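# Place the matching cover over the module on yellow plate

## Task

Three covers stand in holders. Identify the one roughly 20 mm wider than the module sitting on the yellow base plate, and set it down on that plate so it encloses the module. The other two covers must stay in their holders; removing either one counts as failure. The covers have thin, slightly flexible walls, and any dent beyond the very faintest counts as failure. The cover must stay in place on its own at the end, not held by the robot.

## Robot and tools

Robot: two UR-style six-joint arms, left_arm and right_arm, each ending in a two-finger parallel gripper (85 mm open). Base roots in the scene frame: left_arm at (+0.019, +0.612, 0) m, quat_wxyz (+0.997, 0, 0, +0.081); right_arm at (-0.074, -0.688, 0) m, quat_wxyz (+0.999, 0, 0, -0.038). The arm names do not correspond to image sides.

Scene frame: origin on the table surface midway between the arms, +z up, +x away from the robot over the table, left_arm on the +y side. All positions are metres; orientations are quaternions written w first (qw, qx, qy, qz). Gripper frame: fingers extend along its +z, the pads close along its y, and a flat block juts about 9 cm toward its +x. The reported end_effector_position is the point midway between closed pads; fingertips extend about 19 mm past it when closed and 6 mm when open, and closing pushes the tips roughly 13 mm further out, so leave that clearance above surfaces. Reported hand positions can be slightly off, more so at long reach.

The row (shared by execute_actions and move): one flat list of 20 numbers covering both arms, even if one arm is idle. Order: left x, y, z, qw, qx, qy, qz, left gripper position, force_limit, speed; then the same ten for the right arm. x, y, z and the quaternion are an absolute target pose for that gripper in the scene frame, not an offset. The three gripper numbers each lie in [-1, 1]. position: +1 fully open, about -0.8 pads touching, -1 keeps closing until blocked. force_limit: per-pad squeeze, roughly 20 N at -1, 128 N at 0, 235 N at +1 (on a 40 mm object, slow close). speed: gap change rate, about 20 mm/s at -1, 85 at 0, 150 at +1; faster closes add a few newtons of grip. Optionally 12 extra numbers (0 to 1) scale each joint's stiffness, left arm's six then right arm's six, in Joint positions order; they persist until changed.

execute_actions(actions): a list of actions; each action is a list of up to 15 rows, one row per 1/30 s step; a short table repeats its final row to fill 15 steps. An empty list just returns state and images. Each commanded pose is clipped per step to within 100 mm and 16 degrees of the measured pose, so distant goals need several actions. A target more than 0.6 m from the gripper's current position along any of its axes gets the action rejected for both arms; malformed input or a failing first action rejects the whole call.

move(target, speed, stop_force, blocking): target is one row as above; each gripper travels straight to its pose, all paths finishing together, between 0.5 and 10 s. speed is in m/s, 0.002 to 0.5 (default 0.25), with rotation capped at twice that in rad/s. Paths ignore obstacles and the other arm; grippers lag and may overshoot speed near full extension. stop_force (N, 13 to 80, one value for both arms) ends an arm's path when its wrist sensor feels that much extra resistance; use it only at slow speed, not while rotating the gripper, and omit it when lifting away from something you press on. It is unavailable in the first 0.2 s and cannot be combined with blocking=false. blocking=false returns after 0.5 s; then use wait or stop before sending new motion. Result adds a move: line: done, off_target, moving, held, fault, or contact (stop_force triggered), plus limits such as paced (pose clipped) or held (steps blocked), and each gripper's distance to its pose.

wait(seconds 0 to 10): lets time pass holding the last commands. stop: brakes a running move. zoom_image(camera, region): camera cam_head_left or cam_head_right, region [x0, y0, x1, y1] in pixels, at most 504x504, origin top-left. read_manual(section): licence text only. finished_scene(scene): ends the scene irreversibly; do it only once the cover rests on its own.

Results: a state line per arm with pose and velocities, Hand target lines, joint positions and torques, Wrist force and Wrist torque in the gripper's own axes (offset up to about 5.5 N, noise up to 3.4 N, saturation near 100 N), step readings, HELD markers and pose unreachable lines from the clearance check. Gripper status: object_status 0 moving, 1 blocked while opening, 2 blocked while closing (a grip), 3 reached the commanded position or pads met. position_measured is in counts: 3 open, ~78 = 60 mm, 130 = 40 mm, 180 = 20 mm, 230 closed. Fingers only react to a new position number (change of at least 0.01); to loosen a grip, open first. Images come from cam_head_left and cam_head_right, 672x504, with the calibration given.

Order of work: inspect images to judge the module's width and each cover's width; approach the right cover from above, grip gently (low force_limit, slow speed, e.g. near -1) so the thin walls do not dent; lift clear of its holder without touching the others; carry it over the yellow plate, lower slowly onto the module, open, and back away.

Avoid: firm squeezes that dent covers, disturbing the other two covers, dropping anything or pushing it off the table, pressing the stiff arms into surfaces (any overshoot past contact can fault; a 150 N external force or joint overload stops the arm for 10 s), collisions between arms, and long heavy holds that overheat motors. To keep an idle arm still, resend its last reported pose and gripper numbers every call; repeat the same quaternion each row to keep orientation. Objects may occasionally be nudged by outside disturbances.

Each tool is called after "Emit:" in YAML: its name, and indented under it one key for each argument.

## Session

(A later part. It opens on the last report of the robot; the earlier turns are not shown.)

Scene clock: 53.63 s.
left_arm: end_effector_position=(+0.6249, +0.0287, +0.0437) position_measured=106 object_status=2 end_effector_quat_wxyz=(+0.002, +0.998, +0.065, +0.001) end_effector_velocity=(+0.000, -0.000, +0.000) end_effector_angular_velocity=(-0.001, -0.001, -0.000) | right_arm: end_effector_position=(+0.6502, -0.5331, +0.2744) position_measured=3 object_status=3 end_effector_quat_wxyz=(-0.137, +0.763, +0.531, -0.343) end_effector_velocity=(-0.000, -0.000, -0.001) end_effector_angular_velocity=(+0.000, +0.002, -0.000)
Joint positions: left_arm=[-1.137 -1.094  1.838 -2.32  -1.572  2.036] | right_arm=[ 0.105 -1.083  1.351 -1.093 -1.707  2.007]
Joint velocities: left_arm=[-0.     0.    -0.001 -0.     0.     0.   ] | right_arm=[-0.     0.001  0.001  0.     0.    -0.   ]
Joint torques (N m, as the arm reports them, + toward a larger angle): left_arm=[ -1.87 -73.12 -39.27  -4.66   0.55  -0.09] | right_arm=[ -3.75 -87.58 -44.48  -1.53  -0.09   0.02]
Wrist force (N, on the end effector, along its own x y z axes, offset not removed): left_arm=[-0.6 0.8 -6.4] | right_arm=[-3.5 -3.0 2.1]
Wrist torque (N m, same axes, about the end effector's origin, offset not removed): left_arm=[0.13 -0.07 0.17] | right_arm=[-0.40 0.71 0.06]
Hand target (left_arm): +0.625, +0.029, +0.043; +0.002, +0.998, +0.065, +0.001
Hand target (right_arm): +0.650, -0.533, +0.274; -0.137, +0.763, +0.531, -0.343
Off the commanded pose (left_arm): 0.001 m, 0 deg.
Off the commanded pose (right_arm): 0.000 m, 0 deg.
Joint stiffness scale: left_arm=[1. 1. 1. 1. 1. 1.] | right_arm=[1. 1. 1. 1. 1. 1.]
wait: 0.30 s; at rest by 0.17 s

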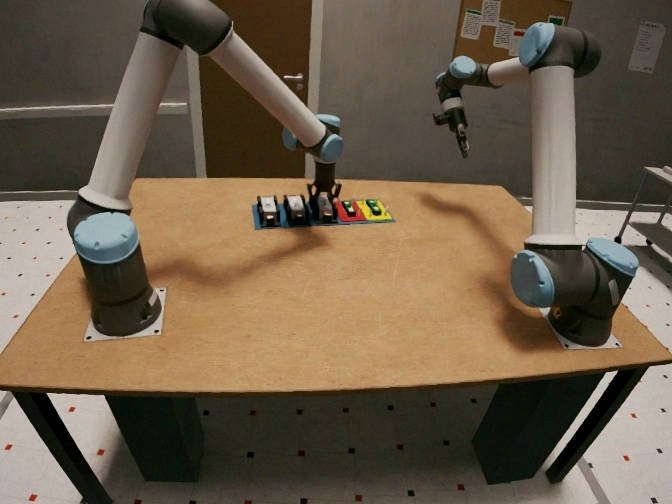

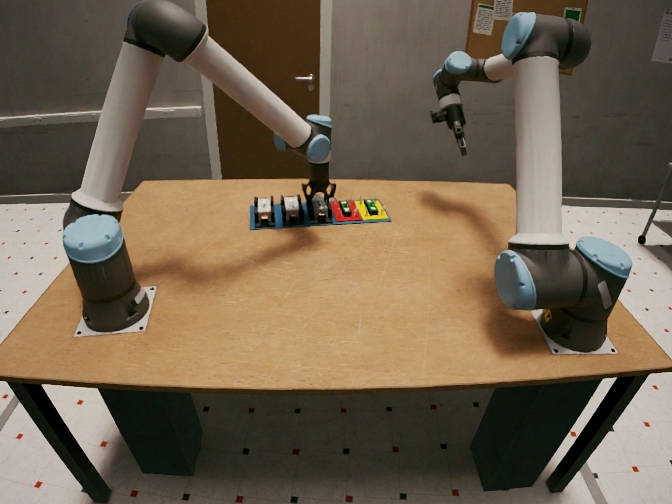

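Emit:
execute_actions:
  actions:
    - [[0.6253,0.0281,0.0447,0.0027,0.99786,0.0654,0.0016,-1,-0.9,-1,0.6502,-0.5331,0.2744,-0.137,0.763,0.531,-0.343,1,-1,0],[0.6258,0.0274,0.0458,0.0033,0.99786,0.0654,0.0020,-1,-0.9,-1,0.6502,-0.5331,0.2744,-0.137,0.763,0.531,-0.343,1,-1,0],[0.6262,0.0268,0.0468,0.0040,0.99786,0.0654,0.0023,-1,-0.9,-1,0.6502,-0.5331,0.2744,-0.137,0.763,0.531,-0.343,1,-1,0],[0.6265,0.0264,0.0476,0.0045,0.99786,0.0654,0.0027,-1,-0.9,-1,0.6502,-0.5331,0.2744,-0.137,0.763,0.531,-0.343,1,-1,0],[0.6268,0.0260,0.0484,0.0051,0.99786,0.0654,0.0030,-1,-0.9,-1,0.6502,-0.5331,0.2744,-0.137,0.763,0.531,-0.343,1,-1,0],[0.6270,0.0256,0.0492,0.0057,0.99786,0.0654,0.0033,-1,-0.9,-1,0.6502,-0.5331,0.2744,-0.137,0.763,0.531,-0.343,1,-1,0],[0.6273,0.0251,0.0500,0.0062,0.99786,0.0654,0.0036,-1,-0.9,-1,0.6502,-0.5331,0.2744,-0.137,0.763,0.531,-0.343,1,-1,0],[0.6276,0.0247,0.0508,0.0068,0.99786,0.0654,0.0040,-1,-0.9,-1,0.6502,-0.5331,0.2744,-0.137,0.763,0.531,-0.343,1,-1,0],[0.6279,0.0243,0.0516,0.0073,0.99786,0.0654,0.0043,-1,-0.9,-1,0.6502,-0.5331,0.2744,-0.137,0.763,0.531,-0.343,1,-1,0],[0.6282,0.0239,0.0524,0.0079,0.99786,0.0654,0.0046,-1,-0.9,-1,0.6502,-0.5331,0.2744,-0.137,0.763,0.531,-0.343,1,-1,0],[0.6284,0.0235,0.0532,0.0085,0.99786,0.0654,0.0050,-1,-0.9,-1,0.6502,-0.5331,0.2744,-0.137,0.763,0.531,-0.343,1,-1,0],[0.6287,0.0231,0.0540,0.0090,0.99786,0.0654,0.0053,-1,-0.9,-1,0.6502,-0.5331,0.2744,-0.137,0.763,0.531,-0.343,1,-1,0],[0.6290,0.0227,0.0548,0.0096,0.99786,0.0654,0.0056,-1,-0.9,-1,0.6502,-0.5331,0.2744,-0.137,0.763,0.531,-0.343,1,-1,0],[0.6293,0.0222,0.0556,0.0101,0.99786,0.0654,0.0059,-1,-0.9,-1,0.6502,-0.5331,0.2744,-0.137,0.763,0.531,-0.343,1,-1,0]]

Emit:
wait:
  seconds: 0.5

Scene clock: 55.80 s.
left_arm: end_effector_position=(+0.6250, +0.0286, +0.0440) position_measured=106 object_status=2 end_effector_quat_wxyz=(+0.003, +0.998, +0.065, +0.001) end_effector_velocity=(+0.000, -0.000, +0.000) end_effector_angular_velocity=(-0.000, -0.000, -0.002) | right_arm: end_effector_position=(+0.6502, -0.5331, +0.2744) position_measured=3 object_status=3 end_effector_quat_wxyz=(-0.137, +0.763, +0.531, -0.343) end_effector_velocity=(+0.000, -0.000, -0.001) end_effector_angular_velocity=(-0.001, +0.000, +0.001)
Joint positions: left_arm=[-1.137 -1.094  1.838 -2.32  -1.572  2.036] | right_arm=[ 0.105 -1.083  1.351 -1.093 -1.707  2.007]
Joint velocities: left_arm=[ 0.     0.001 -0.001  0.     0.     0.002] | right_arm=[ 0.     0.001 -0.    -0.001 -0.001  0.   ]
Joint torques (N m, as the arm reports them, + toward a larger angle): left_arm=[ -1.79 -82.49 -47.45  -5.5    0.65   0.07] | right_arm=[ -2.63 -89.08 -45.32  -1.81  -0.32   0.09]
Wrist force (N, on the end effector, along its own x y z axes, offset not removed): left_arm=[-5.2 1.6 6.5] | right_arm=[-3.1 -1.2 3.2]
Wrist torque (N m, same axes, about the end effector's origin, offset not removed): left_arm=[0.38 0.64 0.21] | right_arm=[-0.05 0.79 0.15]
Hand target (left_arm): +0.629, +0.022, +0.056; +0.010, +0.998, +0.065, +0.006
Hand target (right_arm): +0.650, -0.533, +0.274; -0.137, +0.763, +0.531, -0.343
Off the commanded pose (left_arm): 0.014 m, 1 deg.
Off the commanded pose (right_arm): 0.000 m, 0 deg.
Joint stiffness scale: left_arm=[1. 1. 1. 1. 1. 1.] | right_arm=[1. 1. 1. 1. 1. 1.]
Step readings (end_effector_position):
0: left_arm (+0.6249, +0.0287, +0.0437) | right_arm (+0.6502, -0.5331, +0.2744)
1: left_arm (+0.6249, +0.0287, +0.0437) | right_arm (+0.6502, -0.5331, +0.2744)
2: left_arm (+0.6249, +0.0287, +0.0437) | right_arm (+0.6502, -0.5331, +0.2744)
4: left_arm (+0.6249, +0.0287, +0.0437) | right_arm (+0.6502, -0.5331, +0.2744)
8: left_arm (+0.6249, +0.0287, +0.0438) | right_arm (+0.6502, -0.5331, +0.2744)
15: end_effector_position above

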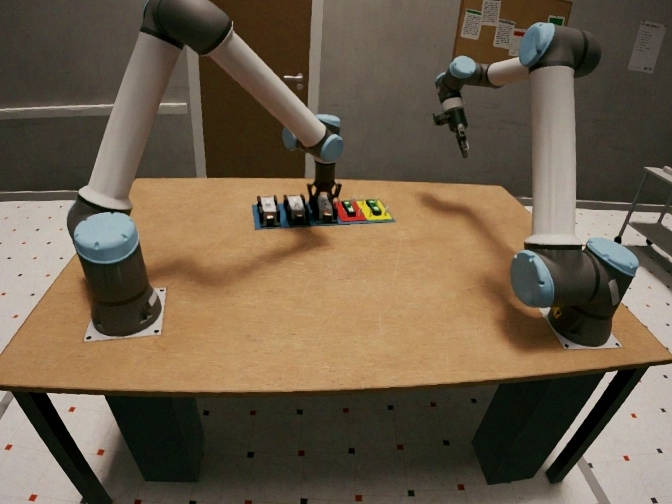

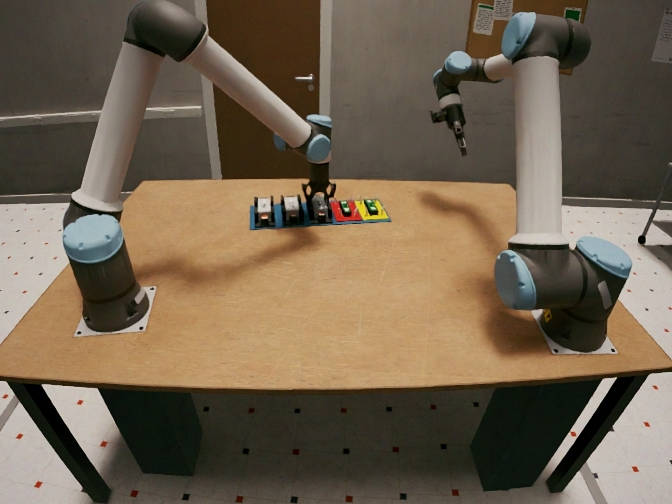

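Scene clock: 56.30 s.
left_arm: end_effector_position=(+0.6250, +0.0286, +0.0440) position_measured=106 object_status=2 end_effector_quat_wxyz=(+0.003, +0.998, +0.065, +0.001) end_effector_velocity=(+0.001, -0.001, +0.002) end_effector_angular_velocity=(-0.003, -0.003, -0.001) | right_arm: end_effector_position=(+0.6502, -0.5331, +0.2744) position_measured=3 object_status=3 end_effector_quat_wxyz=(-0.137, +0.763, +0.531, -0.343) end_effector_velocity=(+0.000, +0.000, +0.000) end_effector_angular_velocity=(-0.000, -0.001, +0.001)
Joint positions: left_arm=[-1.137 -1.094  1.838 -2.32  -1.572  2.036] | right_arm=[ 0.105 -1.083  1.351 -1.093 -1.707  2.007]
Joint velocities: left_arm=[-0.    -0.001 -0.001 -0.002  0.001  0.001] | right_arm=[ 0.    -0.001 -0.    -0.001 -0.001  0.   ]
Joint torques (N m, as the arm reports them, + toward a larger angle): left_arm=[ -2.09 -85.41 -48.98  -5.7    0.71  -0.1 ] | right_arm=[ -4.   -88.66 -45.91  -1.54  -0.3    0.59]
Wrist force (N, on the end effector, along its own x y z axes, offset not removed): left_arm=[-2.9 -0.8 9.5] | right_arm=[-2.0 -4.4 2.8]
Wrist torque (N m, same axes, about the end effector's origin, offset not removed): left_arm=[-0.13 0.24 0.14] | right_arm=[-0.62 0.45 0.18]
Hand target (left_arm): +0.629, +0.022, +0.056; +0.010, +0.998, +0.065, +0.006
Hand target (right_arm): +0.650, -0.533, +0.274; -0.137, +0.763, +0.531, -0.343
Off the commanded pose (left_arm): 0.014 m, 1 deg.
Off the commanded pose (right_arm): 0.000 m, 0 deg.
Joint stiffness scale: left_arm=[1. 1. 1. 1. 1. 1.] | right_arm=[1. 1. 1. 1. 1. 1.]
wait: 0.50 s; at rest by 0.17 s

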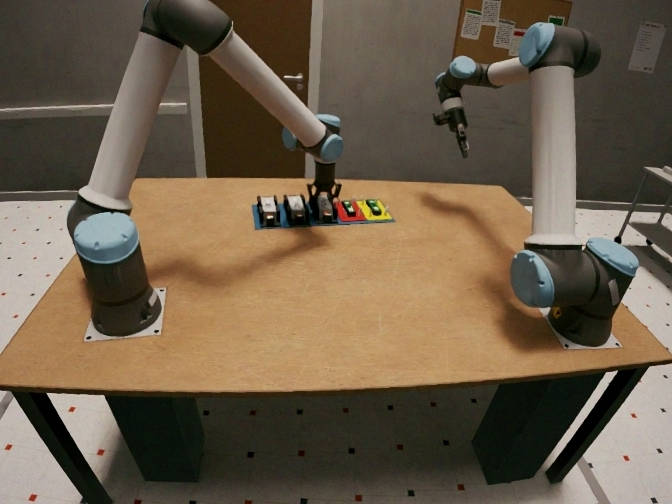

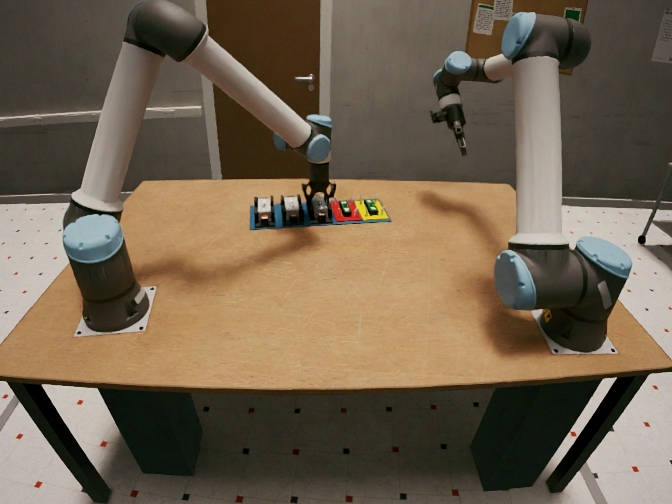

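Emit:
execute_actions:
  actions:
    - [[0.6294,0.0220,0.0560,0.0104,0.99786,0.0654,0.0061,-1,-0.9,-1,0.6502,-0.5331,0.2744,-0.137,0.763,0.531,-0.343,1,-1,0],[0.6296,0.0218,0.0564,0.0107,0.99786,0.0654,0.0063,-1,-0.9,-1,0.6502,-0.5331,0.2744,-0.137,0.763,0.531,-0.343,1,-1,0],[0.6297,0.0216,0.0568,0.0110,0.99786,0.0654,0.0064,-1,-0.9,-1,0.6502,-0.5331,0.2744,-0.137,0.763,0.531,-0.343,1,-1,0],[0.6298,0.0214,0.0572,0.0113,0.99786,0.0654,0.0066,-1,-0.9,-1,0.6502,-0.5331,0.2744,-0.137,0.763,0.531,-0.343,1,-1,0],[0.6300,0.0212,0.0576,0.0115,0.99786,0.0654,0.0068,-1,-0.9,-1,0.6502,-0.5331,0.2744,-0.137,0.763,0.531,-0.343,1,-1,0],[0.6301,0.0210,0.0580,0.0118,0.99786,0.0654,0.0069,-1,-0.9,-1,0.6502,-0.5331,0.2744,-0.137,0.763,0.531,-0.343,1,-1,0]]

Scene clock: 57.83 s.
left_arm: end_effector_position=(+0.6250, +0.0286, +0.0441) position_measured=106 object_status=2 end_effector_quat_wxyz=(+0.003, +0.998, +0.065, +0.001) end_effector_velocity=(+0.000, -0.000, +0.001) end_effector_angular_velocity=(-0.001, -0.001, -0.000) | right_arm: end_effector_position=(+0.6502, -0.5331, +0.2744) position_measured=3 object_status=3 end_effector_quat_wxyz=(-0.137, +0.763, +0.531, -0.343) end_effector_velocity=(-0.000, -0.000, -0.001) end_effector_angular_velocity=(+0.000, +0.002, -0.001)
Joint positions: left_arm=[-1.137 -1.094  1.838 -2.32  -1.572  2.036] | right_arm=[ 0.105 -1.083  1.351 -1.093 -1.707  2.007]
Joint velocities: left_arm=[-0.    -0.001 -0.    -0.    -0.     0.   ] | right_arm=[-0.001  0.001  0.001  0.     0.    -0.   ]
Joint torques (N m, as the arm reports them, + toward a larger angle): left_arm=[ -2.72 -86.03 -50.61  -6.02   0.54  -0.01] | right_arm=[ -2.19 -88.61 -45.56  -1.76  -0.2    0.4 ]
Wrist force (N, on the end effector, along its own x y z axes, offset not removed): left_arm=[-2.6 0.6 12.8] | right_arm=[-4.3 -2.6 -0.8]
Wrist torque (N m, same axes, about the end effector's origin, offset not removed): left_arm=[0.21 0.26 0.21] | right_arm=[-0.27 0.81 0.08]
Hand target (left_arm): +0.630, +0.021, +0.058; +0.012, +0.998, +0.065, +0.007
Hand target (right_arm): +0.650, -0.533, +0.274; -0.137, +0.763, +0.531, -0.343
Off the commanded pose (left_arm): 0.017 m, 1 deg.
Off the commanded pose (right_arm): 0.000 m, 0 deg.
Joint stiffness scale: left_arm=[1. 1. 1. 1. 1. 1.] | right_arm=[1. 1. 1. 1. 1. 1.]
Step readings (end_effector_position):
0: left_arm (+0.6250, +0.0286, +0.0441) | right_arm (+0.6502, -0.5331, +0.2744)
1: left_arm (+0.6250, +0.0286, +0.0441) | right_arm (+0.6502, -0.5331, +0.2744)
2: left_arm (+0.6250, +0.0286, +0.0441) | right_arm (+0.6502, -0.5331, +0.2744)
4: left_arm (+0.6250, +0.0286, +0.0441) | right_arm (+0.6502, -0.5331, +0.2744)
8: left_arm (+0.6250, +0.0286, +0.0441) | right_arm (+0.6502, -0.5331, +0.2744)
15: end_effector_position above

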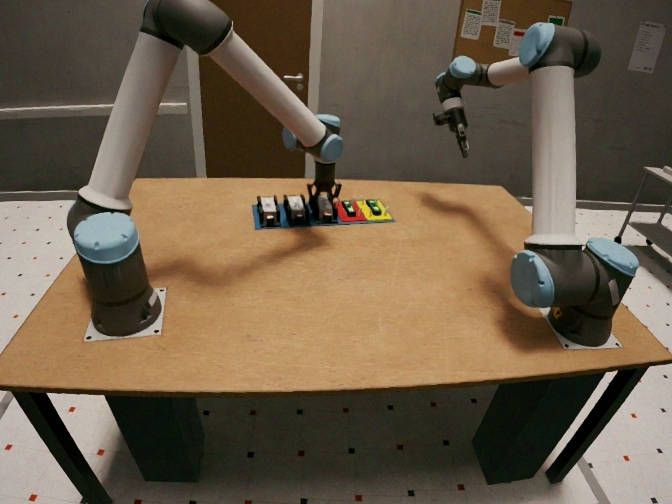

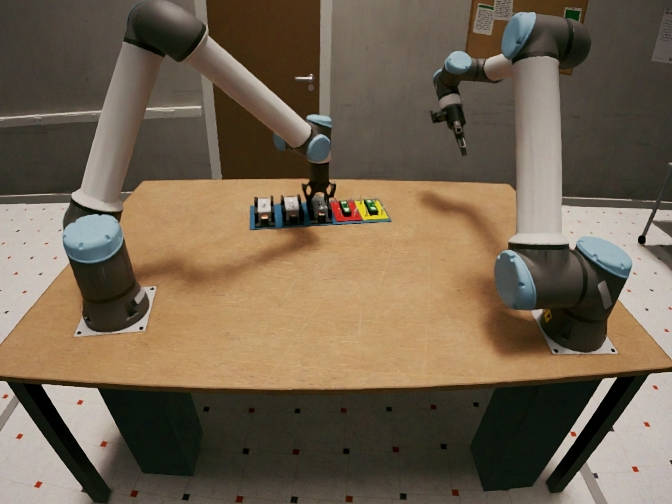

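Emit:
execute_actions:
  actions:
    - [[0.6303,0.0208,0.0584,0.0121,0.99786,0.0654,0.0071,-1,-0.9,-1,0.6502,-0.5331,0.2744,-0.137,0.763,0.531,-0.343,1,-1,0],[0.6304,0.0206,0.0588,0.0124,0.99786,0.0654,0.0073,-1,-0.9,-1,0.6502,-0.5331,0.2744,-0.137,0.763,0.531,-0.343,1,-1,0],[0.6305,0.0204,0.0592,0.0127,0.99786,0.0654,0.0074,-1,-0.9,-1,0.6502,-0.5331,0.2744,-0.137,0.763,0.531,-0.343,1,-1,0],[0.6307,0.0202,0.0596,0.0129,0.99786,0.0654,0.0076,-1,-0.9,-1,0.6502,-0.5331,0.2744,-0.137,0.763,0.531,-0.343,1,-1,0],[0.6308,0.0200,0.0600,0.0132,0.99786,0.0654,0.0077,-1,-0.9,-1,0.6502,-0.5331,0.2744,-0.137,0.763,0.531,-0.343,1,-1,0],[0.6310,0.0198,0.0604,0.0135,0.99786,0.0654,0.0079,-1,-0.9,-1,0.6502,-0.5331,0.2744,-0.137,0.763,0.531,-0.343,1,-1,0]]

Scene clock: 59.07 s.
left_arm: end_effector_position=(+0.6251, +0.0284, +0.0453) position_measured=106 object_status=2 end_effector_quat_wxyz=(+0.003, +0.998, +0.065, +0.001) end_effector_velocity=(+0.000, +0.000, +0.002) end_effector_angular_velocity=(-0.001, -0.003, -0.001) | right_arm: end_effector_position=(+0.6502, -0.5331, +0.2744) position_measured=3 object_status=3 end_effector_quat_wxyz=(-0.137, +0.763, +0.531, -0.343) end_effector_velocity=(-0.000, -0.001, +0.000) end_effector_angular_velocity=(+0.000, -0.000, -0.001)
Joint positions: left_arm=[-1.137 -1.095  1.838 -2.32  -1.572  2.036] | right_arm=[ 0.105 -1.083  1.351 -1.093 -1.707  2.007]
Joint velocities: left_arm=[-0.    -0.003  0.     0.     0.002  0.001] | right_arm=[-0.001 -0.001  0.    -0.     0.     0.   ]
Joint torques (N m, as the arm reports them, + toward a larger angle): left_arm=[ -2.7  -82.51 -52.02  -7.08   0.51   0.16] | right_arm=[ -2.02 -87.8  -46.04  -1.38  -0.49   0.45]
Wrist force (N, on the end effector, along its own x y z axes, offset not removed): left_arm=[-3.3 -3.1 12.3] | right_arm=[-2.1 -1.0 0.8]
Wrist torque (N m, same axes, about the end effector's origin, offset not removed): left_arm=[-0.04 0.35 0.20] | right_arm=[-0.02 0.39 0.13]
Hand target (left_arm): +0.631, +0.020, +0.060; +0.013, +0.998, +0.065, +0.008
Hand target (right_arm): +0.650, -0.533, +0.274; -0.137, +0.763, +0.531, -0.343
Off the commanded pose (left_arm): 0.018 m, 1 deg.
Off the commanded pose (right_arm): 0.000 m, 0 deg.
Joint stiffness scale: left_arm=[1. 1. 1. 1. 1. 1.] | right_arm=[1. 1. 1. 1. 1. 1.]
Step readings (end_effector_position):
0: left_arm (+0.6250, +0.0286, +0.0441) | right_arm (+0.6502, -0.5331, +0.2744)
1: left_arm (+0.6250, +0.0286, +0.0441) | right_arm (+0.6502, -0.5331, +0.2744)
2: left_arm (+0.6250, +0.0286, +0.0441) | right_arm (+0.6502, -0.5331, +0.2744)
4: left_arm (+0.6250, +0.0286, +0.0441) | right_arm (+0.6502, -0.5331, +0.2744)
8: left_arm (+0.6250, +0.0285, +0.0442) | right_arm (+0.6502, -0.5331, +0.2744)
15: end_effector_position above

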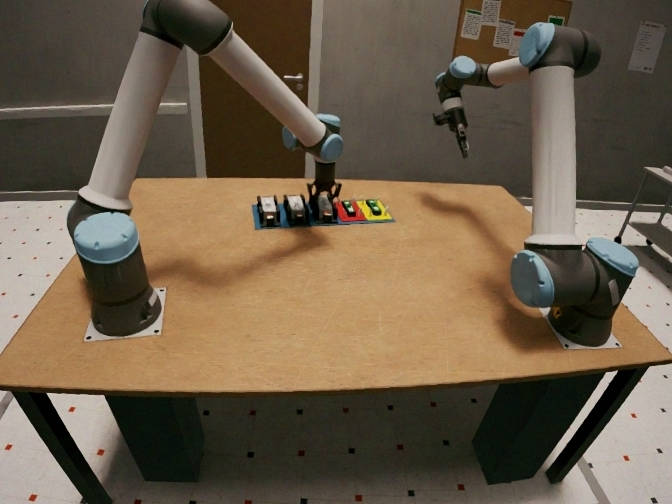

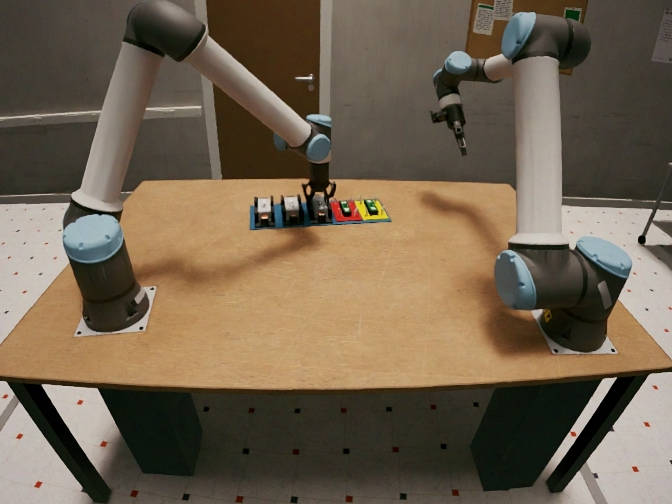

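Emit:
zoom_image:
  camera: "cam_head_left"
  region: [300, 180, 348, 228]

Emit:
zoom_image:
  camera: "cam_head_right"
  region: [295, 180, 343, 228]

Region (300, 180, 348, 228) of cam_head_left's 672x504 image, scaled by 10.500, with more detail than that image has.

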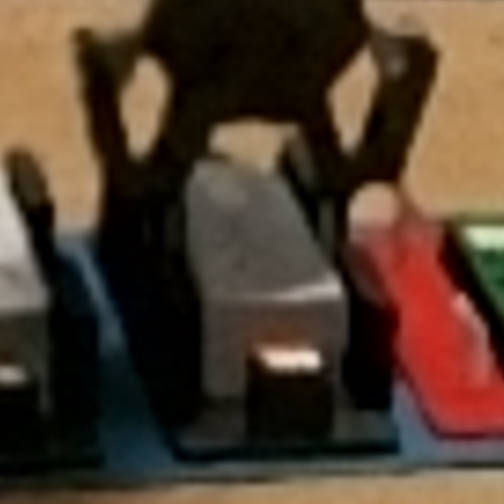

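Region (295, 180, 343, 228) of cam_head_right's 672x504 image, scaled by 10.500, with more detail than that image has.

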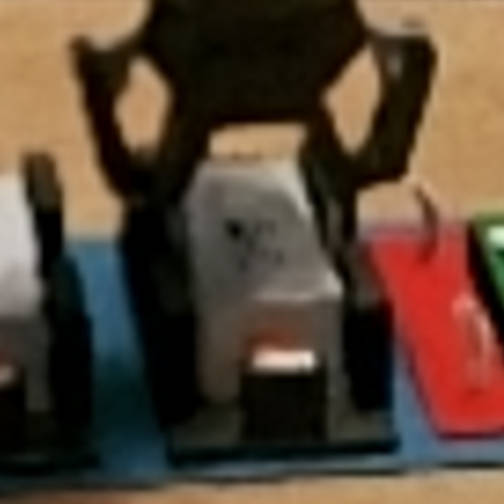

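Emit:
execute_actions:
  actions:
    - [[0.6310,0.0198,0.0604,0.0135,0.99786,0.0654,0.0079,-0.98,-0.85,-1,0.6502,-0.5331,0.2744,-0.137,0.763,0.531,-0.343,1,-1,0],[0.6310,0.0198,0.0604,0.0135,0.99786,0.0654,0.0079,-0.98,-0.85,-1,0.6502,-0.5331,0.2744,-0.137,0.763,0.531,-0.343,1,-1,0],[0.6310,0.0198,0.0604,0.0135,0.99786,0.0654,0.0079,-0.98,-0.85,-1,0.6502,-0.5331,0.2744,-0.137,0.763,0.531,-0.343,1,-1,0],[0.6310,0.0198,0.0604,0.0135,0.99786,0.0654,0.0079,-0.98,-0.85,-1,0.6502,-0.5331,0.2744,-0.137,0.763,0.531,-0.343,1,-1,0],[0.6310,0.0198,0.0604,0.0135,0.99786,0.0654,0.0079,-0.98,-0.85,-1,0.6502,-0.5331,0.2744,-0.137,0.763,0.531,-0.343,1,-1,0],[0.6310,0.0198,0.0608,0.0135,0.99786,0.0654,0.0079,-0.98,-0.85,-1,0.6502,-0.5331,0.2744,-0.137,0.763,0.531,-0.343,1,-1,0],[0.6309,0.0198,0.0612,0.0134,0.99786,0.0654,0.0078,-0.98,-0.85,-1,0.6502,-0.5331,0.2744,-0.137,0.763,0.531,-0.343,1,-1,0],[0.6309,0.0198,0.0616,0.0134,0.99786,0.0654,0.0078,-0.98,-0.85,-1,0.6502,-0.5331,0.2744,-0.137,0.763,0.531,-0.343,1,-1,0]]

Scene clock: 61.63 s.
left_arm: end_effector_position=(+0.6251, +0.0285, +0.0456) position_measured=109 object_status=2 end_effector_quat_wxyz=(+0.003, +0.998, +0.065, +0.001) end_effector_velocity=(+0.000, -0.000, +0.001) end_effector_angular_velocity=(-0.000, +0.002, +0.001) | right_arm: end_effector_position=(+0.6502, -0.5331, +0.2744) position_measured=3 object_status=3 end_effector_quat_wxyz=(-0.137, +0.763, +0.531, -0.343) end_effector_velocity=(-0.000, -0.000, -0.001) end_effector_angular_velocity=(+0.001, +0.002, -0.002)
Joint positions: left_arm=[-1.137 -1.096  1.837 -2.318 -1.572  2.036] | right_arm=[ 0.105 -1.083  1.351 -1.093 -1.707  2.007]
Joint velocities: left_arm=[ 0.     0.    -0.002  0.002 -0.001 -0.001] | right_arm=[-0.001  0.001  0.001  0.001  0.001  0.   ]
Joint torques (N m, as the arm reports them, + toward a larger angle): left_arm=[ -0.47 -87.09 -53.1   -6.47   0.42   0.21] | right_arm=[ -3.76 -88.13 -46.87  -1.62  -0.44   0.22]
Wrist force (N, on the end effector, along its own x y z axes, offset not removed): left_arm=[-2.4 -0.4 13.8] | right_arm=[-0.9 -1.9 0.1]
Wrist torque (N m, same axes, about the end effector's origin, offset not removed): left_arm=[0.04 0.29 0.02] | right_arm=[-0.23 0.20 0.03]
Hand target (left_arm): +0.631, +0.020, +0.062; +0.013, +0.998, +0.065, +0.008
Hand target (right_arm): +0.650, -0.533, +0.274; -0.137, +0.763, +0.531, -0.343
Off the commanded pose (left_arm): 0.019 m, 1 deg.
Off the commanded pose (right_arm): 0.000 m, 0 deg.
Joint stiffness scale: left_arm=[1. 1. 1. 1. 1. 1.] | right_arm=[1. 1. 1. 1. 1. 1.]
Step readings (end_effector_position):
0: left_arm (+0.6251, +0.0285, +0.0454) | right_arm (+0.6502, -0.5331, +0.2744)
1: left_arm (+0.6251, +0.0285, +0.0454) | right_arm (+0.6502, -0.5331, +0.2744)
2: left_arm (+0.6251, +0.0284, +0.0454) | right_arm (+0.6502, -0.5331, +0.2744)
4: left_arm (+0.6251, +0.0284, +0.0455) | right_arm (+0.6502, -0.5331, +0.2744)
8: left_arm (+0.6251, +0.0285, +0.0455) | right_arm (+0.6502, -0.5331, +0.2744)
15: end_effector_position above

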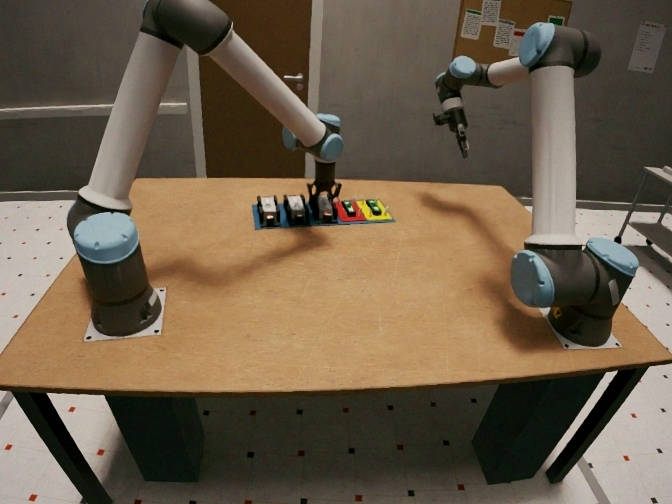

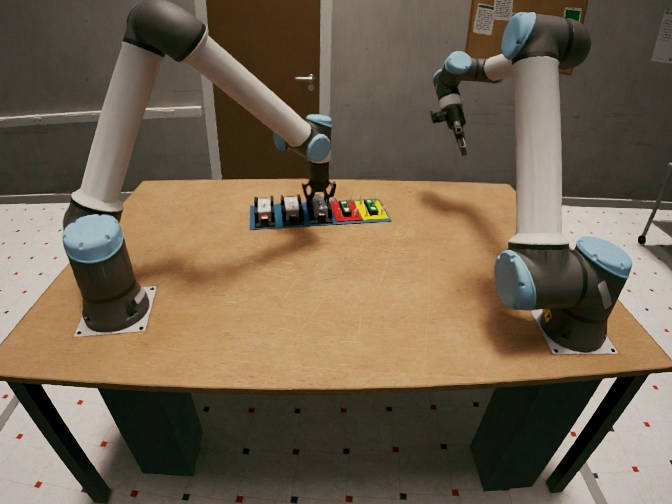

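Emit:
execute_actions:
  actions:
    - [[0.6310,0.0197,0.0619,0.0136,0.99786,0.0654,0.0079,-0.98,-0.85,-1,0.6502,-0.5331,0.2744,-0.137,0.763,0.531,-0.343,1,-1,0],[0.6311,0.0195,0.0622,0.0138,0.99786,0.0654,0.0080,-0.98,-0.85,-1,0.6502,-0.5331,0.2744,-0.137,0.763,0.531,-0.343,1,-1,0],[0.6312,0.0194,0.0625,0.0140,0.99786,0.0654,0.0082,-0.98,-0.85,-1,0.6502,-0.5331,0.2744,-0.137,0.763,0.531,-0.343,1,-1,0],[0.6313,0.0192,0.0628,0.0142,0.99786,0.0654,0.0083,-0.98,-0.85,-1,0.6502,-0.5331,0.2744,-0.137,0.763,0.531,-0.343,1,-1,0],[0.6314,0.0191,0.0631,0.01435,0.99786,0.0654,0.0084,-0.98,-0.85,-1,0.6502,-0.5331,0.2744,-0.137,0.763,0.531,-0.343,1,-1,0]]

Scene clock: 62.90 s.
left_arm: end_effector_position=(+0.6251, +0.0285, +0.0457) position_measured=109 object_status=2 end_effector_quat_wxyz=(+0.003, +0.998, +0.065, +0.001) end_effector_velocity=(-0.000, -0.001, +0.001) end_effector_angular_velocity=(-0.002, -0.001, -0.001) | right_arm: end_effector_position=(+0.6502, -0.5331, +0.2744) position_measured=3 object_status=3 end_effector_quat_wxyz=(-0.137, +0.763, +0.531, -0.343) end_effector_velocity=(+0.000, -0.001, -0.000) end_effector_angular_velocity=(-0.001, +0.001, -0.000)
Joint positions: left_arm=[-1.137 -1.096  1.837 -2.318 -1.572  2.036] | right_arm=[ 0.105 -1.083  1.351 -1.093 -1.707  2.007]
Joint velocities: left_arm=[-0.    -0.001 -0.    -0.001 -0.     0.   ] | right_arm=[-0.001  0.    -0.     0.001 -0.001  0.   ]
Joint torques (N m, as the arm reports them, + toward a larger angle): left_arm=[ -1.08 -90.94 -52.84  -6.74   0.25   0.13] | right_arm=[ -1.96 -85.77 -43.92  -1.86   0.18   0.13]
Wrist force (N, on the end effector, along its own x y z axes, offset not removed): left_arm=[-3.7 0.4 15.5] | right_arm=[-2.3 -2.8 1.5]
Wrist torque (N m, same axes, about the end effector's origin, offset not removed): left_arm=[0.18 0.48 0.15] | right_arm=[-0.32 0.55 0.15]
Hand target (left_arm): +0.631, +0.019, +0.063; +0.014, +0.998, +0.065, +0.008
Hand target (right_arm): +0.650, -0.533, +0.274; -0.137, +0.763, +0.531, -0.343
Off the commanded pose (left_arm): 0.021 m, 2 deg.
Off the commanded pose (right_arm): 0.000 m, 0 deg.
Joint stiffness scale: left_arm=[1. 1. 1. 1. 1. 1.] | right_arm=[1. 1. 1. 1. 1. 1.]
Step readings (end_effector_position):
0: left_arm (+0.6250, +0.0286, +0.0456) | right_arm (+0.6502, -0.5331, +0.2744)
1: left_arm (+0.6250, +0.0286, +0.0456) | right_arm (+0.6502, -0.5331, +0.2744)
2: left_arm (+0.6250, +0.0286, +0.0456) | right_arm (+0.6502, -0.5331, +0.2744)
4: left_arm (+0.6251, +0.0285, +0.0456) | right_arm (+0.6502, -0.5331, +0.2744)
8: left_arm (+0.6251, +0.0285, +0.0456) | right_arm (+0.6502, -0.5331, +0.2744)
15: end_effector_position above

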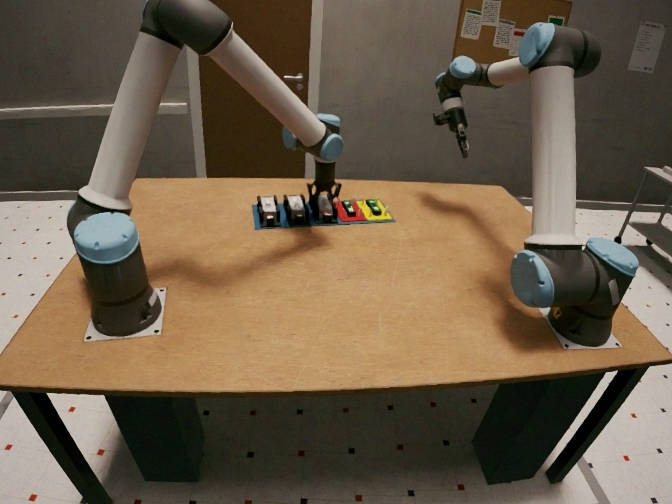

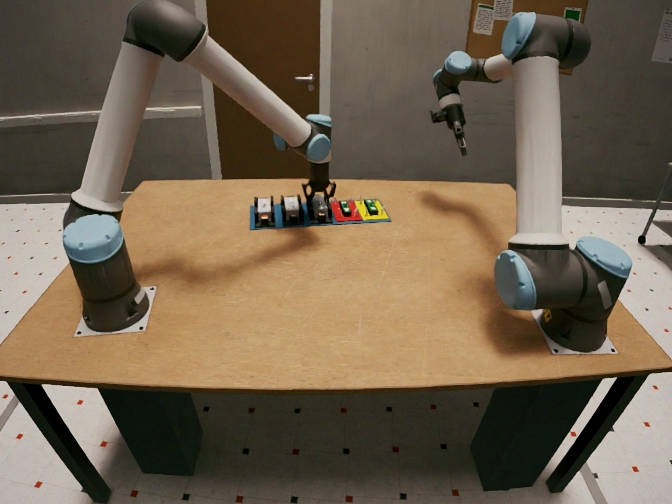

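Emit:
execute_actions:
  actions:
    - [[0.6314,0.0191,0.0631,0.01435,0.99786,0.0654,0.0084,0.1356,-0.8,-1,0.6502,-0.5331,0.2744,-0.137,0.763,0.531,-0.343,1,-1,0],[0.6314,0.0191,0.0631,0.01435,0.99786,0.0654,0.0084,0.1356,-0.8,-1,0.6502,-0.5331,0.2744,-0.137,0.763,0.531,-0.343,1,-1,0],[0.6314,0.0191,0.0631,0.01435,0.99786,0.0654,0.0084,0.1356,-0.8,-1,0.6502,-0.5331,0.2744,-0.137,0.763,0.531,-0.343,1,-1,0],[0.6314,0.0191,0.0631,0.01435,0.99786,0.0654,0.0084,0.1356,-0.8,-1,0.6502,-0.5331,0.2744,-0.137,0.763,0.531,-0.343,1,-1,0],[0.6316,0.0189,0.0636,0.0147,0.99786,0.0654,0.0086,0.1356,-0.8,-1,0.6502,-0.5331,0.2744,-0.137,0.763,0.531,-0.343,1,-1,0],[0.6318,0.0186,0.0642,0.01505,0.99786,0.0654,0.0088,0.1356,-0.8,-1,0.6502,-0.5331,0.2744,-0.137,0.763,0.531,-0.343,1,-1,0],[0.6319,0.0184,0.0647,0.0154,0.99786,0.0654,0.0090,0.1356,-0.8,-1,0.6502,-0.5331,0.2744,-0.137,0.763,0.531,-0.343,1,-1,0],[0.6321,0.0181,0.0653,0.01575,0.99786,0.0654,0.0092,0.1356,-0.8,-1,0.6502,-0.5331,0.2744,-0.137,0.763,0.531,-0.343,1,-1,0]]

Scene clock: 64.77 s.
left_arm: end_effector_position=(+0.6252, +0.0284, +0.0473) position_measured=109 object_status=2 end_effector_quat_wxyz=(+0.003, +0.998, +0.065, +0.002) end_effector_velocity=(+0.000, -0.000, +0.008) end_effector_angular_velocity=(-0.006, -0.005, +0.001) | right_arm: end_effector_position=(+0.6502, -0.5331, +0.2744) position_measured=3 object_status=3 end_effector_quat_wxyz=(-0.137, +0.763, +0.531, -0.343) end_effector_velocity=(+0.000, -0.000, -0.000) end_effector_angular_velocity=(-0.000, +0.001, +0.000)
Joint positions: left_arm=[-1.137 -1.098  1.837 -2.317 -1.571  2.036] | right_arm=[ 0.105 -1.083  1.351 -1.093 -1.707  2.007]
Joint velocities: left_arm=[-0.    -0.011  0.     0.003  0.001 -0.001] | right_arm=[-0.     0.001 -0.     0.    -0.001 -0.   ]
Joint torques (N m, as the arm reports them, + toward a larger angle): left_arm=[ -2.48 -89.07 -53.63  -7.51   0.33   0.03] | right_arm=[ -3.29 -89.33 -45.38  -0.78  -0.32   0.36]
Wrist force (N, on the end effector, along its own x y z axes, offset not removed): left_arm=[-4.3 -1.3 13.0] | right_arm=[-0.4 -3.7 1.0]
Wrist torque (N m, same axes, about the end effector's origin, offset not removed): left_arm=[0.47 0.54 0.22] | right_arm=[-0.49 0.21 0.10]
Hand target (left_arm): +0.632, +0.018, +0.065; +0.016, +0.998, +0.065, +0.009
Hand target (right_arm): +0.650, -0.533, +0.274; -0.137, +0.763, +0.531, -0.343
Off the commanded pose (left_arm): 0.022 m, 2 deg.
Off the commanded pose (right_arm): 0.000 m, 0 deg.
Joint stiffness scale: left_arm=[1. 1. 1. 1. 1. 1.] | right_arm=[1. 1. 1. 1. 1. 1.]
Step readings (end_effector_position):
0: left_arm (+0.6251, +0.0285, +0.0457) | right_arm (+0.6502, -0.5331, +0.2744)
1: left_arm (+0.6251, +0.0285, +0.0457) | right_arm (+0.6502, -0.5331, +0.2744)
2: left_arm (+0.6251, +0.0285, +0.0457) | right_arm (+0.6502, -0.5331, +0.2744)
4: left_arm (+0.6251, +0.0285, +0.0457) | right_arm (+0.6502, -0.5331, +0.2744)
8: left_arm (+0.6251, +0.0285, +0.0457) | right_arm (+0.6502, -0.5331, +0.2744)
15: end_effector_position above

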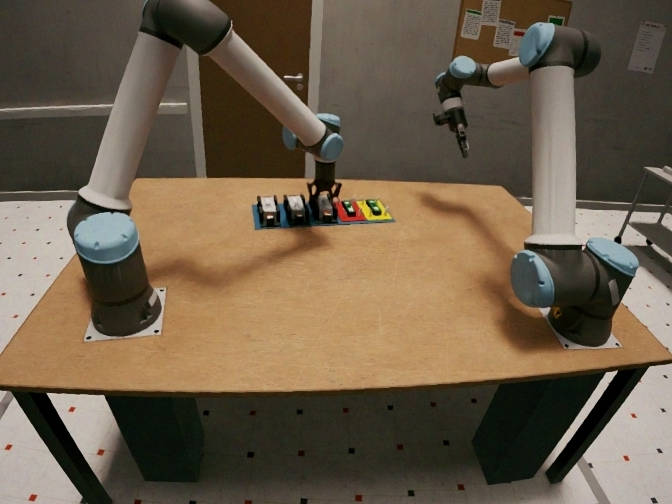

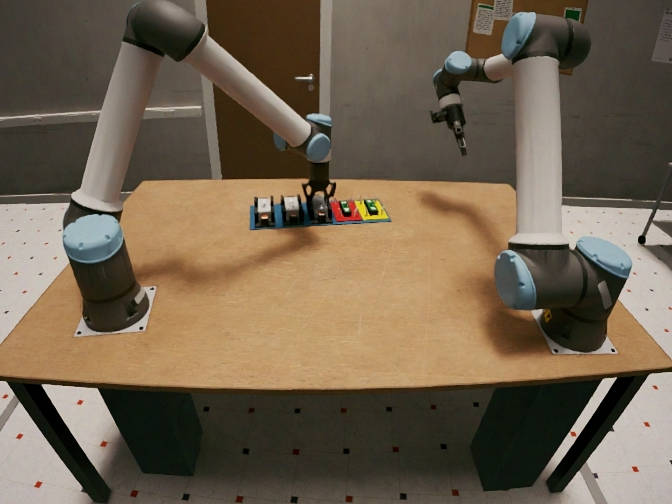

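Emit:
execute_actions:
  actions: []

Emit:
zoom_image:
  camera: "cam_head_left"
  region: [300, 180, 348, 228]

Emit:
zoom_image:
  camera: "cam_head_right"
  region: [295, 180, 343, 228]

Scene clock: 65.07 s.
left_arm: end_effector_position=(+0.6253, +0.0284, +0.0481) position_measured=109 object_status=2 end_effector_quat_wxyz=(+0.004, +0.998, +0.065, +0.002) end_effector_velocity=(-0.000, +0.000, -0.000) end_effector_angular_velocity=(+0.002, +0.000, -0.001) | right_arm: end_effector_position=(+0.6502, -0.5331, +0.2744) position_measured=3 object_status=3 end_effector_quat_wxyz=(-0.137, +0.763, +0.531, -0.343) end_effector_velocity=(-0.000, +0.000, -0.001) end_effector_angular_velocity=(+0.000, +0.001, -0.000)
Joint positions: left_arm=[-1.137 -1.099  1.837 -2.317 -1.571  2.036] | right_arm=[ 0.105 -1.083  1.351 -1.093 -1.707  2.007]
Joint velocities: left_arm=[-0.     0.    -0.     0.002  0.001  0.   ] | right_arm=[ 0.     0.001 -0.     0.001  0.    -0.   ]
Joint torques (N m, as the arm reports them, + toward a larger angle): left_arm=[ -0.88 -88.24 -54.7   -7.38   0.46   0.09] | right_arm=[ -1.95 -85.17 -45.44  -1.11  -0.34   0.  ]
Wrist force (N, on the end effector, along its own x y z axes, offset not removed): left_arm=[-4.6 -3.6 12.5] | right_arm=[-1.0 -4.0 1.0]
Wrist torque (N m, same axes, about the end effector's origin, offset not removed): left_arm=[0.14 0.65 0.11] | right_arm=[-0.57 0.12 0.04]
Hand target (left_arm): +0.632, +0.018, +0.065; +0.016, +0.998, +0.065, +0.009
Hand target (right_arm): +0.650, -0.533, +0.274; -0.137, +0.763, +0.531, -0.343
Off the commanded pose (left_arm): 0.021 m, 2 deg.
Off the commanded pose (right_arm): 0.000 m, 0 deg.
Joint stiffness scale: left_arm=[1. 1. 1. 1. 1. 1.] | right_arm=[1. 1. 1. 1. 1. 1.]

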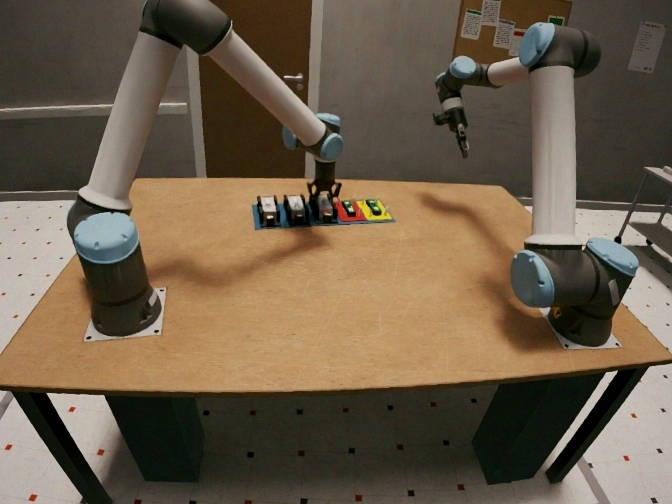

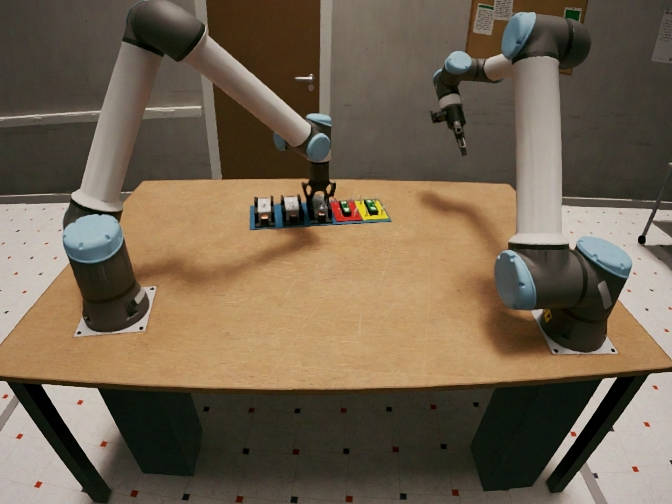

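Region (300, 180, 348, 228) of cam_head_left's 672x504 image, scaled by 10.500, with more detail than that image has.

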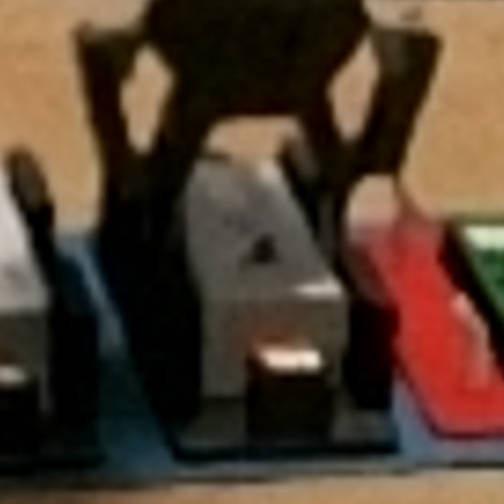

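Region (295, 180, 343, 228) of cam_head_right's 672x504 image, scaled by 10.500, with more detail than that image has.

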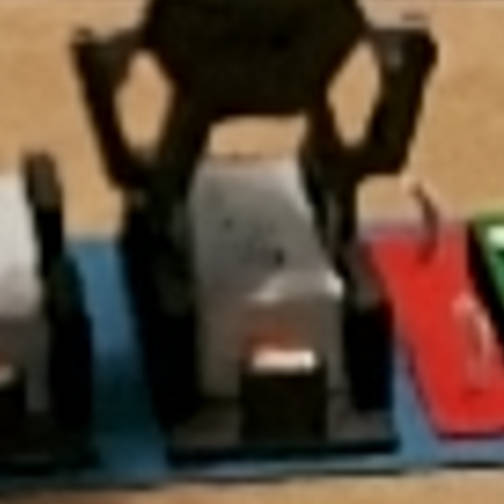

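Emit:
execute_actions:
  actions:
    - [[0.6314,0.0191,0.0642,0.0147,0.99786,0.0654,0.0086,0.1356,-0.8,-1,0.6502,-0.5331,0.2744,-0.137,0.763,0.531,-0.343,1,-1,0],[0.6308,0.0200,0.0631,0.0136,0.99786,0.0654,0.0079,0.1356,-0.8,-1,0.6502,-0.5331,0.2744,-0.137,0.763,0.531,-0.343,1,-1,0],[0.6301,0.0210,0.0620,0.0125,0.99786,0.0654,0.0073,0.1356,-0.8,-1,0.6502,-0.5331,0.2744,-0.137,0.763,0.531,-0.343,1,-1,0],[0.6301,0.0210,0.0620,0.0125,0.99786,0.0654,0.0073,0.1356,-0.8,-1,0.6502,-0.5331,0.2744,-0.137,0.763,0.531,-0.343,1,-1,0],[0.6301,0.0210,0.0620,0.0125,0.99786,0.0654,0.0073,0.1356,-0.8,-1,0.6502,-0.5331,0.2744,-0.137,0.763,0.531,-0.343,1,-1,0],[0.6301,0.0210,0.0620,0.0125,0.99786,0.0654,0.0073,0.1356,-0.8,-1,0.6502,-0.5331,0.2744,-0.137,0.763,0.531,-0.343,1,-1,0],[0.6301,0.0210,0.0620,0.0125,0.99786,0.0654,0.0073,-1,-0.79,-1,0.6502,-0.5331,0.2744,-0.137,0.763,0.531,-0.343,1,-1,0]]

Scene clock: 67.03 s.
left_arm: end_effector_position=(+0.6252, +0.0285, +0.0482) position_measured=111 object_status=0 end_effector_quat_wxyz=(+0.003, +0.998, +0.065, +0.002) end_effector_velocity=(+0.000, -0.000, -0.000) end_effector_angular_velocity=(+0.001, +0.001, -0.000) | right_arm: end_effector_position=(+0.6502, -0.5331, +0.2744) position_measured=3 object_status=3 end_effector_quat_wxyz=(-0.137, +0.763, +0.531, -0.343) end_effector_velocity=(+0.000, -0.000, +0.000) end_effector_angular_velocity=(-0.001, -0.001, +0.000)
Joint positions: left_arm=[-1.137 -1.099  1.837 -2.316 -1.571  2.036] | right_arm=[ 0.105 -1.083  1.351 -1.093 -1.707  2.007]
Joint velocities: left_arm=[-0.     0.001 -0.001  0.001 -0.    -0.   ] | right_arm=[-0.    -0.    -0.    -0.    -0.001  0.   ]
Joint torques (N m, as the arm reports them, + toward a larger angle): left_arm=[ -1.6  -85.71 -51.02  -6.49   0.07   0.  ] | right_arm=[ -4.94 -88.49 -46.95  -1.48  -0.37   0.61]
Wrist force (N, on the end effector, along its own x y z axes, offset not removed): left_arm=[-2.7 -2.6 12.1] | right_arm=[-2.3 -3.0 0.2]
Wrist torque (N m, same axes, about the end effector's origin, offset not removed): left_arm=[-0.30 0.40 0.12] | right_arm=[-0.31 0.42 0.12]
Hand target (left_arm): +0.630, +0.021, +0.062; +0.012, +0.998, +0.065, +0.007
Hand target (right_arm): +0.650, -0.533, +0.274; -0.137, +0.763, +0.531, -0.343
Off the commanded pose (left_arm): 0.017 m, 1 deg.
Off the commanded pose (right_arm): 0.000 m, 0 deg.
Joint stiffness scale: left_arm=[1. 1. 1. 1. 1. 1.] | right_arm=[1. 1. 1. 1. 1. 1.]
Step readings (end_effector_position):
0: left_arm (+0.6253, +0.0284, +0.0481) | right_arm (+0.6502, -0.5331, +0.2744)
1: left_arm (+0.6253, +0.0284, +0.0481) | right_arm (+0.6502, -0.5331, +0.2744)
2: left_arm (+0.6253, +0.0284, +0.0481) | right_arm (+0.6502, -0.5331, +0.2744)
4: left_arm (+0.6252, +0.0284, +0.0480) | right_arm (+0.6502, -0.5331, +0.2744)
8: left_arm (+0.6252, +0.0285, +0.0480) | right_arm (+0.6502, -0.5331, +0.2744)
15: end_effector_position above

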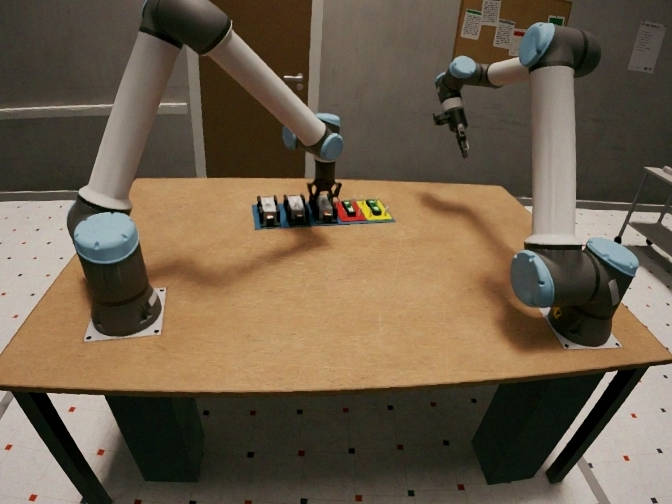

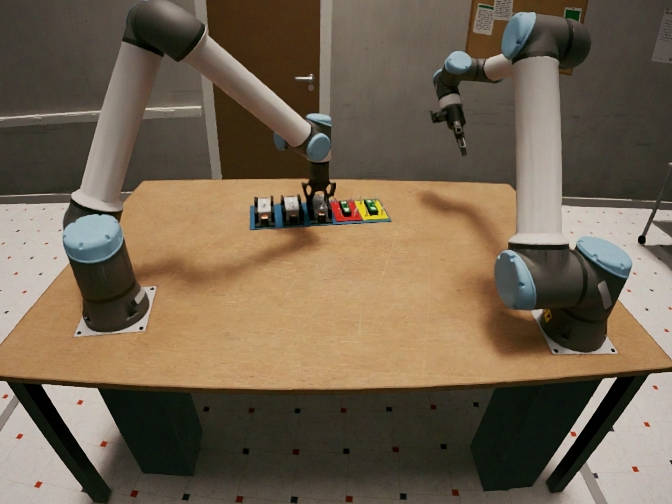

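Emit:
execute_actions:
  actions:
    - [[0.6304,0.0206,0.0629,0.0130,0.99786,0.0654,0.0076,-1,-0.79,-1,0.6502,-0.5331,0.2744,-0.137,0.763,0.531,-0.343,1,-1,0],[0.6307,0.0202,0.0637,0.0136,0.99786,0.0654,0.0080,-1,-0.79,-1,0.6502,-0.5331,0.2744,-0.137,0.763,0.531,-0.343,1,-1,0],[0.6310,0.0198,0.0645,0.01415,0.99786,0.0654,0.0083,-1,-0.79,-1,0.6502,-0.5331,0.2744,-0.137,0.763,0.531,-0.343,1,-1,0],[0.6312,0.0193,0.0653,0.0147,0.99786,0.0654,0.0086,-1,-0.79,-1,0.6502,-0.5331,0.2744,-0.137,0.763,0.531,-0.343,1,-1,0],[0.6315,0.0189,0.0661,0.0153,0.99786,0.0654,0.00895,-1,-0.79,-1,0.6502,-0.5331,0.2744,-0.137,0.763,0.531,-0.343,1,-1,0],[0.6318,0.0185,0.0669,0.0158,0.99786,0.0654,0.0093,-1,-0.79,-1,0.6502,-0.5331,0.2744,-0.137,0.763,0.531,-0.343,1,-1,0],[0.6321,0.0181,0.0677,0.0164,0.99786,0.0654,0.0096,-1,-0.79,-1,0.6502,-0.5331,0.2744,-0.137,0.763,0.531,-0.343,1,-1,0]]

Scene clock: 68.43 s.
left_arm: end_effector_position=(+0.6253, +0.0284, +0.0490) position_measured=111 object_status=2 end_effector_quat_wxyz=(+0.004, +0.998, +0.065, +0.002) end_effector_velocity=(-0.000, -0.000, +0.005) end_effector_angular_velocity=(-0.005, -0.003, +0.000) | right_arm: end_effector_position=(+0.6502, -0.5331, +0.2744) position_measured=3 object_status=3 end_effector_quat_wxyz=(-0.137, +0.763, +0.531, -0.343) end_effector_velocity=(-0.000, +0.001, -0.001) end_effector_angular_velocity=(+0.000, +0.002, +0.000)
Joint positions: left_arm=[-1.137 -1.1    1.836 -2.316 -1.571  2.036] | right_arm=[ 0.105 -1.083  1.351 -1.093 -1.707  2.007]
Joint velocities: left_arm=[-0.    -0.007  0.001  0.    -0.    -0.001] | right_arm=[ 0.001  0.001 -0.     0.001  0.001  0.   ]
Joint torques (N m, as the arm reports them, + toward a larger angle): left_arm=[ -1.95 -90.07 -53.09  -7.14   0.52   0.03] | right_arm=[ -1.04 -85.29 -44.78  -1.62  -0.34   0.16]
Wrist force (N, on the end effector, along its own x y z axes, offset not removed): left_arm=[-3.8 -1.8 15.4] | right_arm=[-2.0 -2.8 1.3]
Wrist torque (N m, same axes, about the end effector's origin, offset not removed): left_arm=[0.02 0.54 0.04] | right_arm=[-0.33 0.41 0.14]
Hand target (left_arm): +0.632, +0.018, +0.068; +0.016, +0.998, +0.065, +0.010
Hand target (right_arm): +0.650, -0.533, +0.274; -0.137, +0.763, +0.531, -0.343
Off the commanded pose (left_arm): 0.022 m, 2 deg.
Off the commanded pose (right_arm): 0.000 m, 0 deg.
Joint stiffness scale: left_arm=[1. 1. 1. 1. 1. 1.] | right_arm=[1. 1. 1. 1. 1. 1.]
Step readings (end_effector_position):
0: left_arm (+0.6251, +0.0285, +0.0482) | right_arm (+0.6502, -0.5331, +0.2744)
1: left_arm (+0.6251, +0.0285, +0.0482) | right_arm (+0.6502, -0.5331, +0.2744)
2: left_arm (+0.6251, +0.0285, +0.0482) | right_arm (+0.6502, -0.5331, +0.2744)
4: left_arm (+0.6251, +0.0285, +0.0482) | right_arm (+0.6502, -0.5331, +0.2744)
8: left_arm (+0.6252, +0.0285, +0.0482) | right_arm (+0.6502, -0.5331, +0.2744)
15: end_effector_position above

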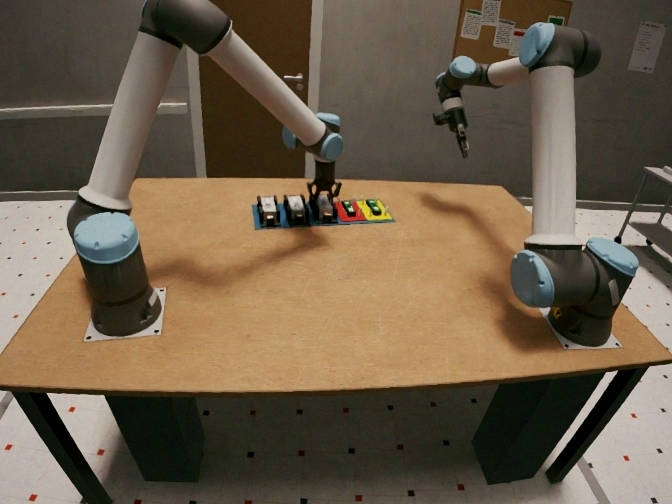

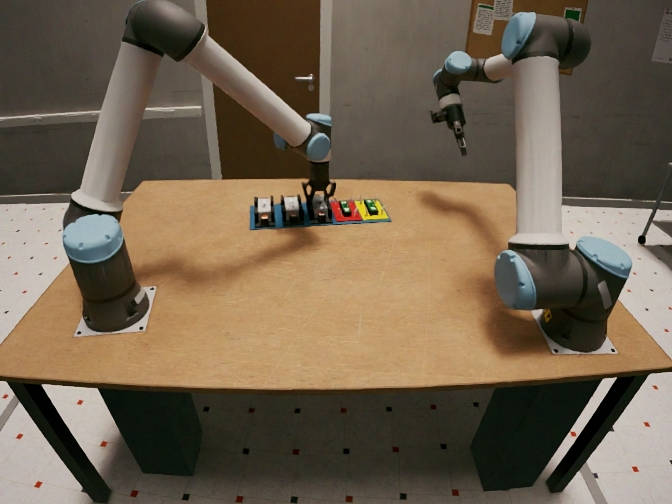

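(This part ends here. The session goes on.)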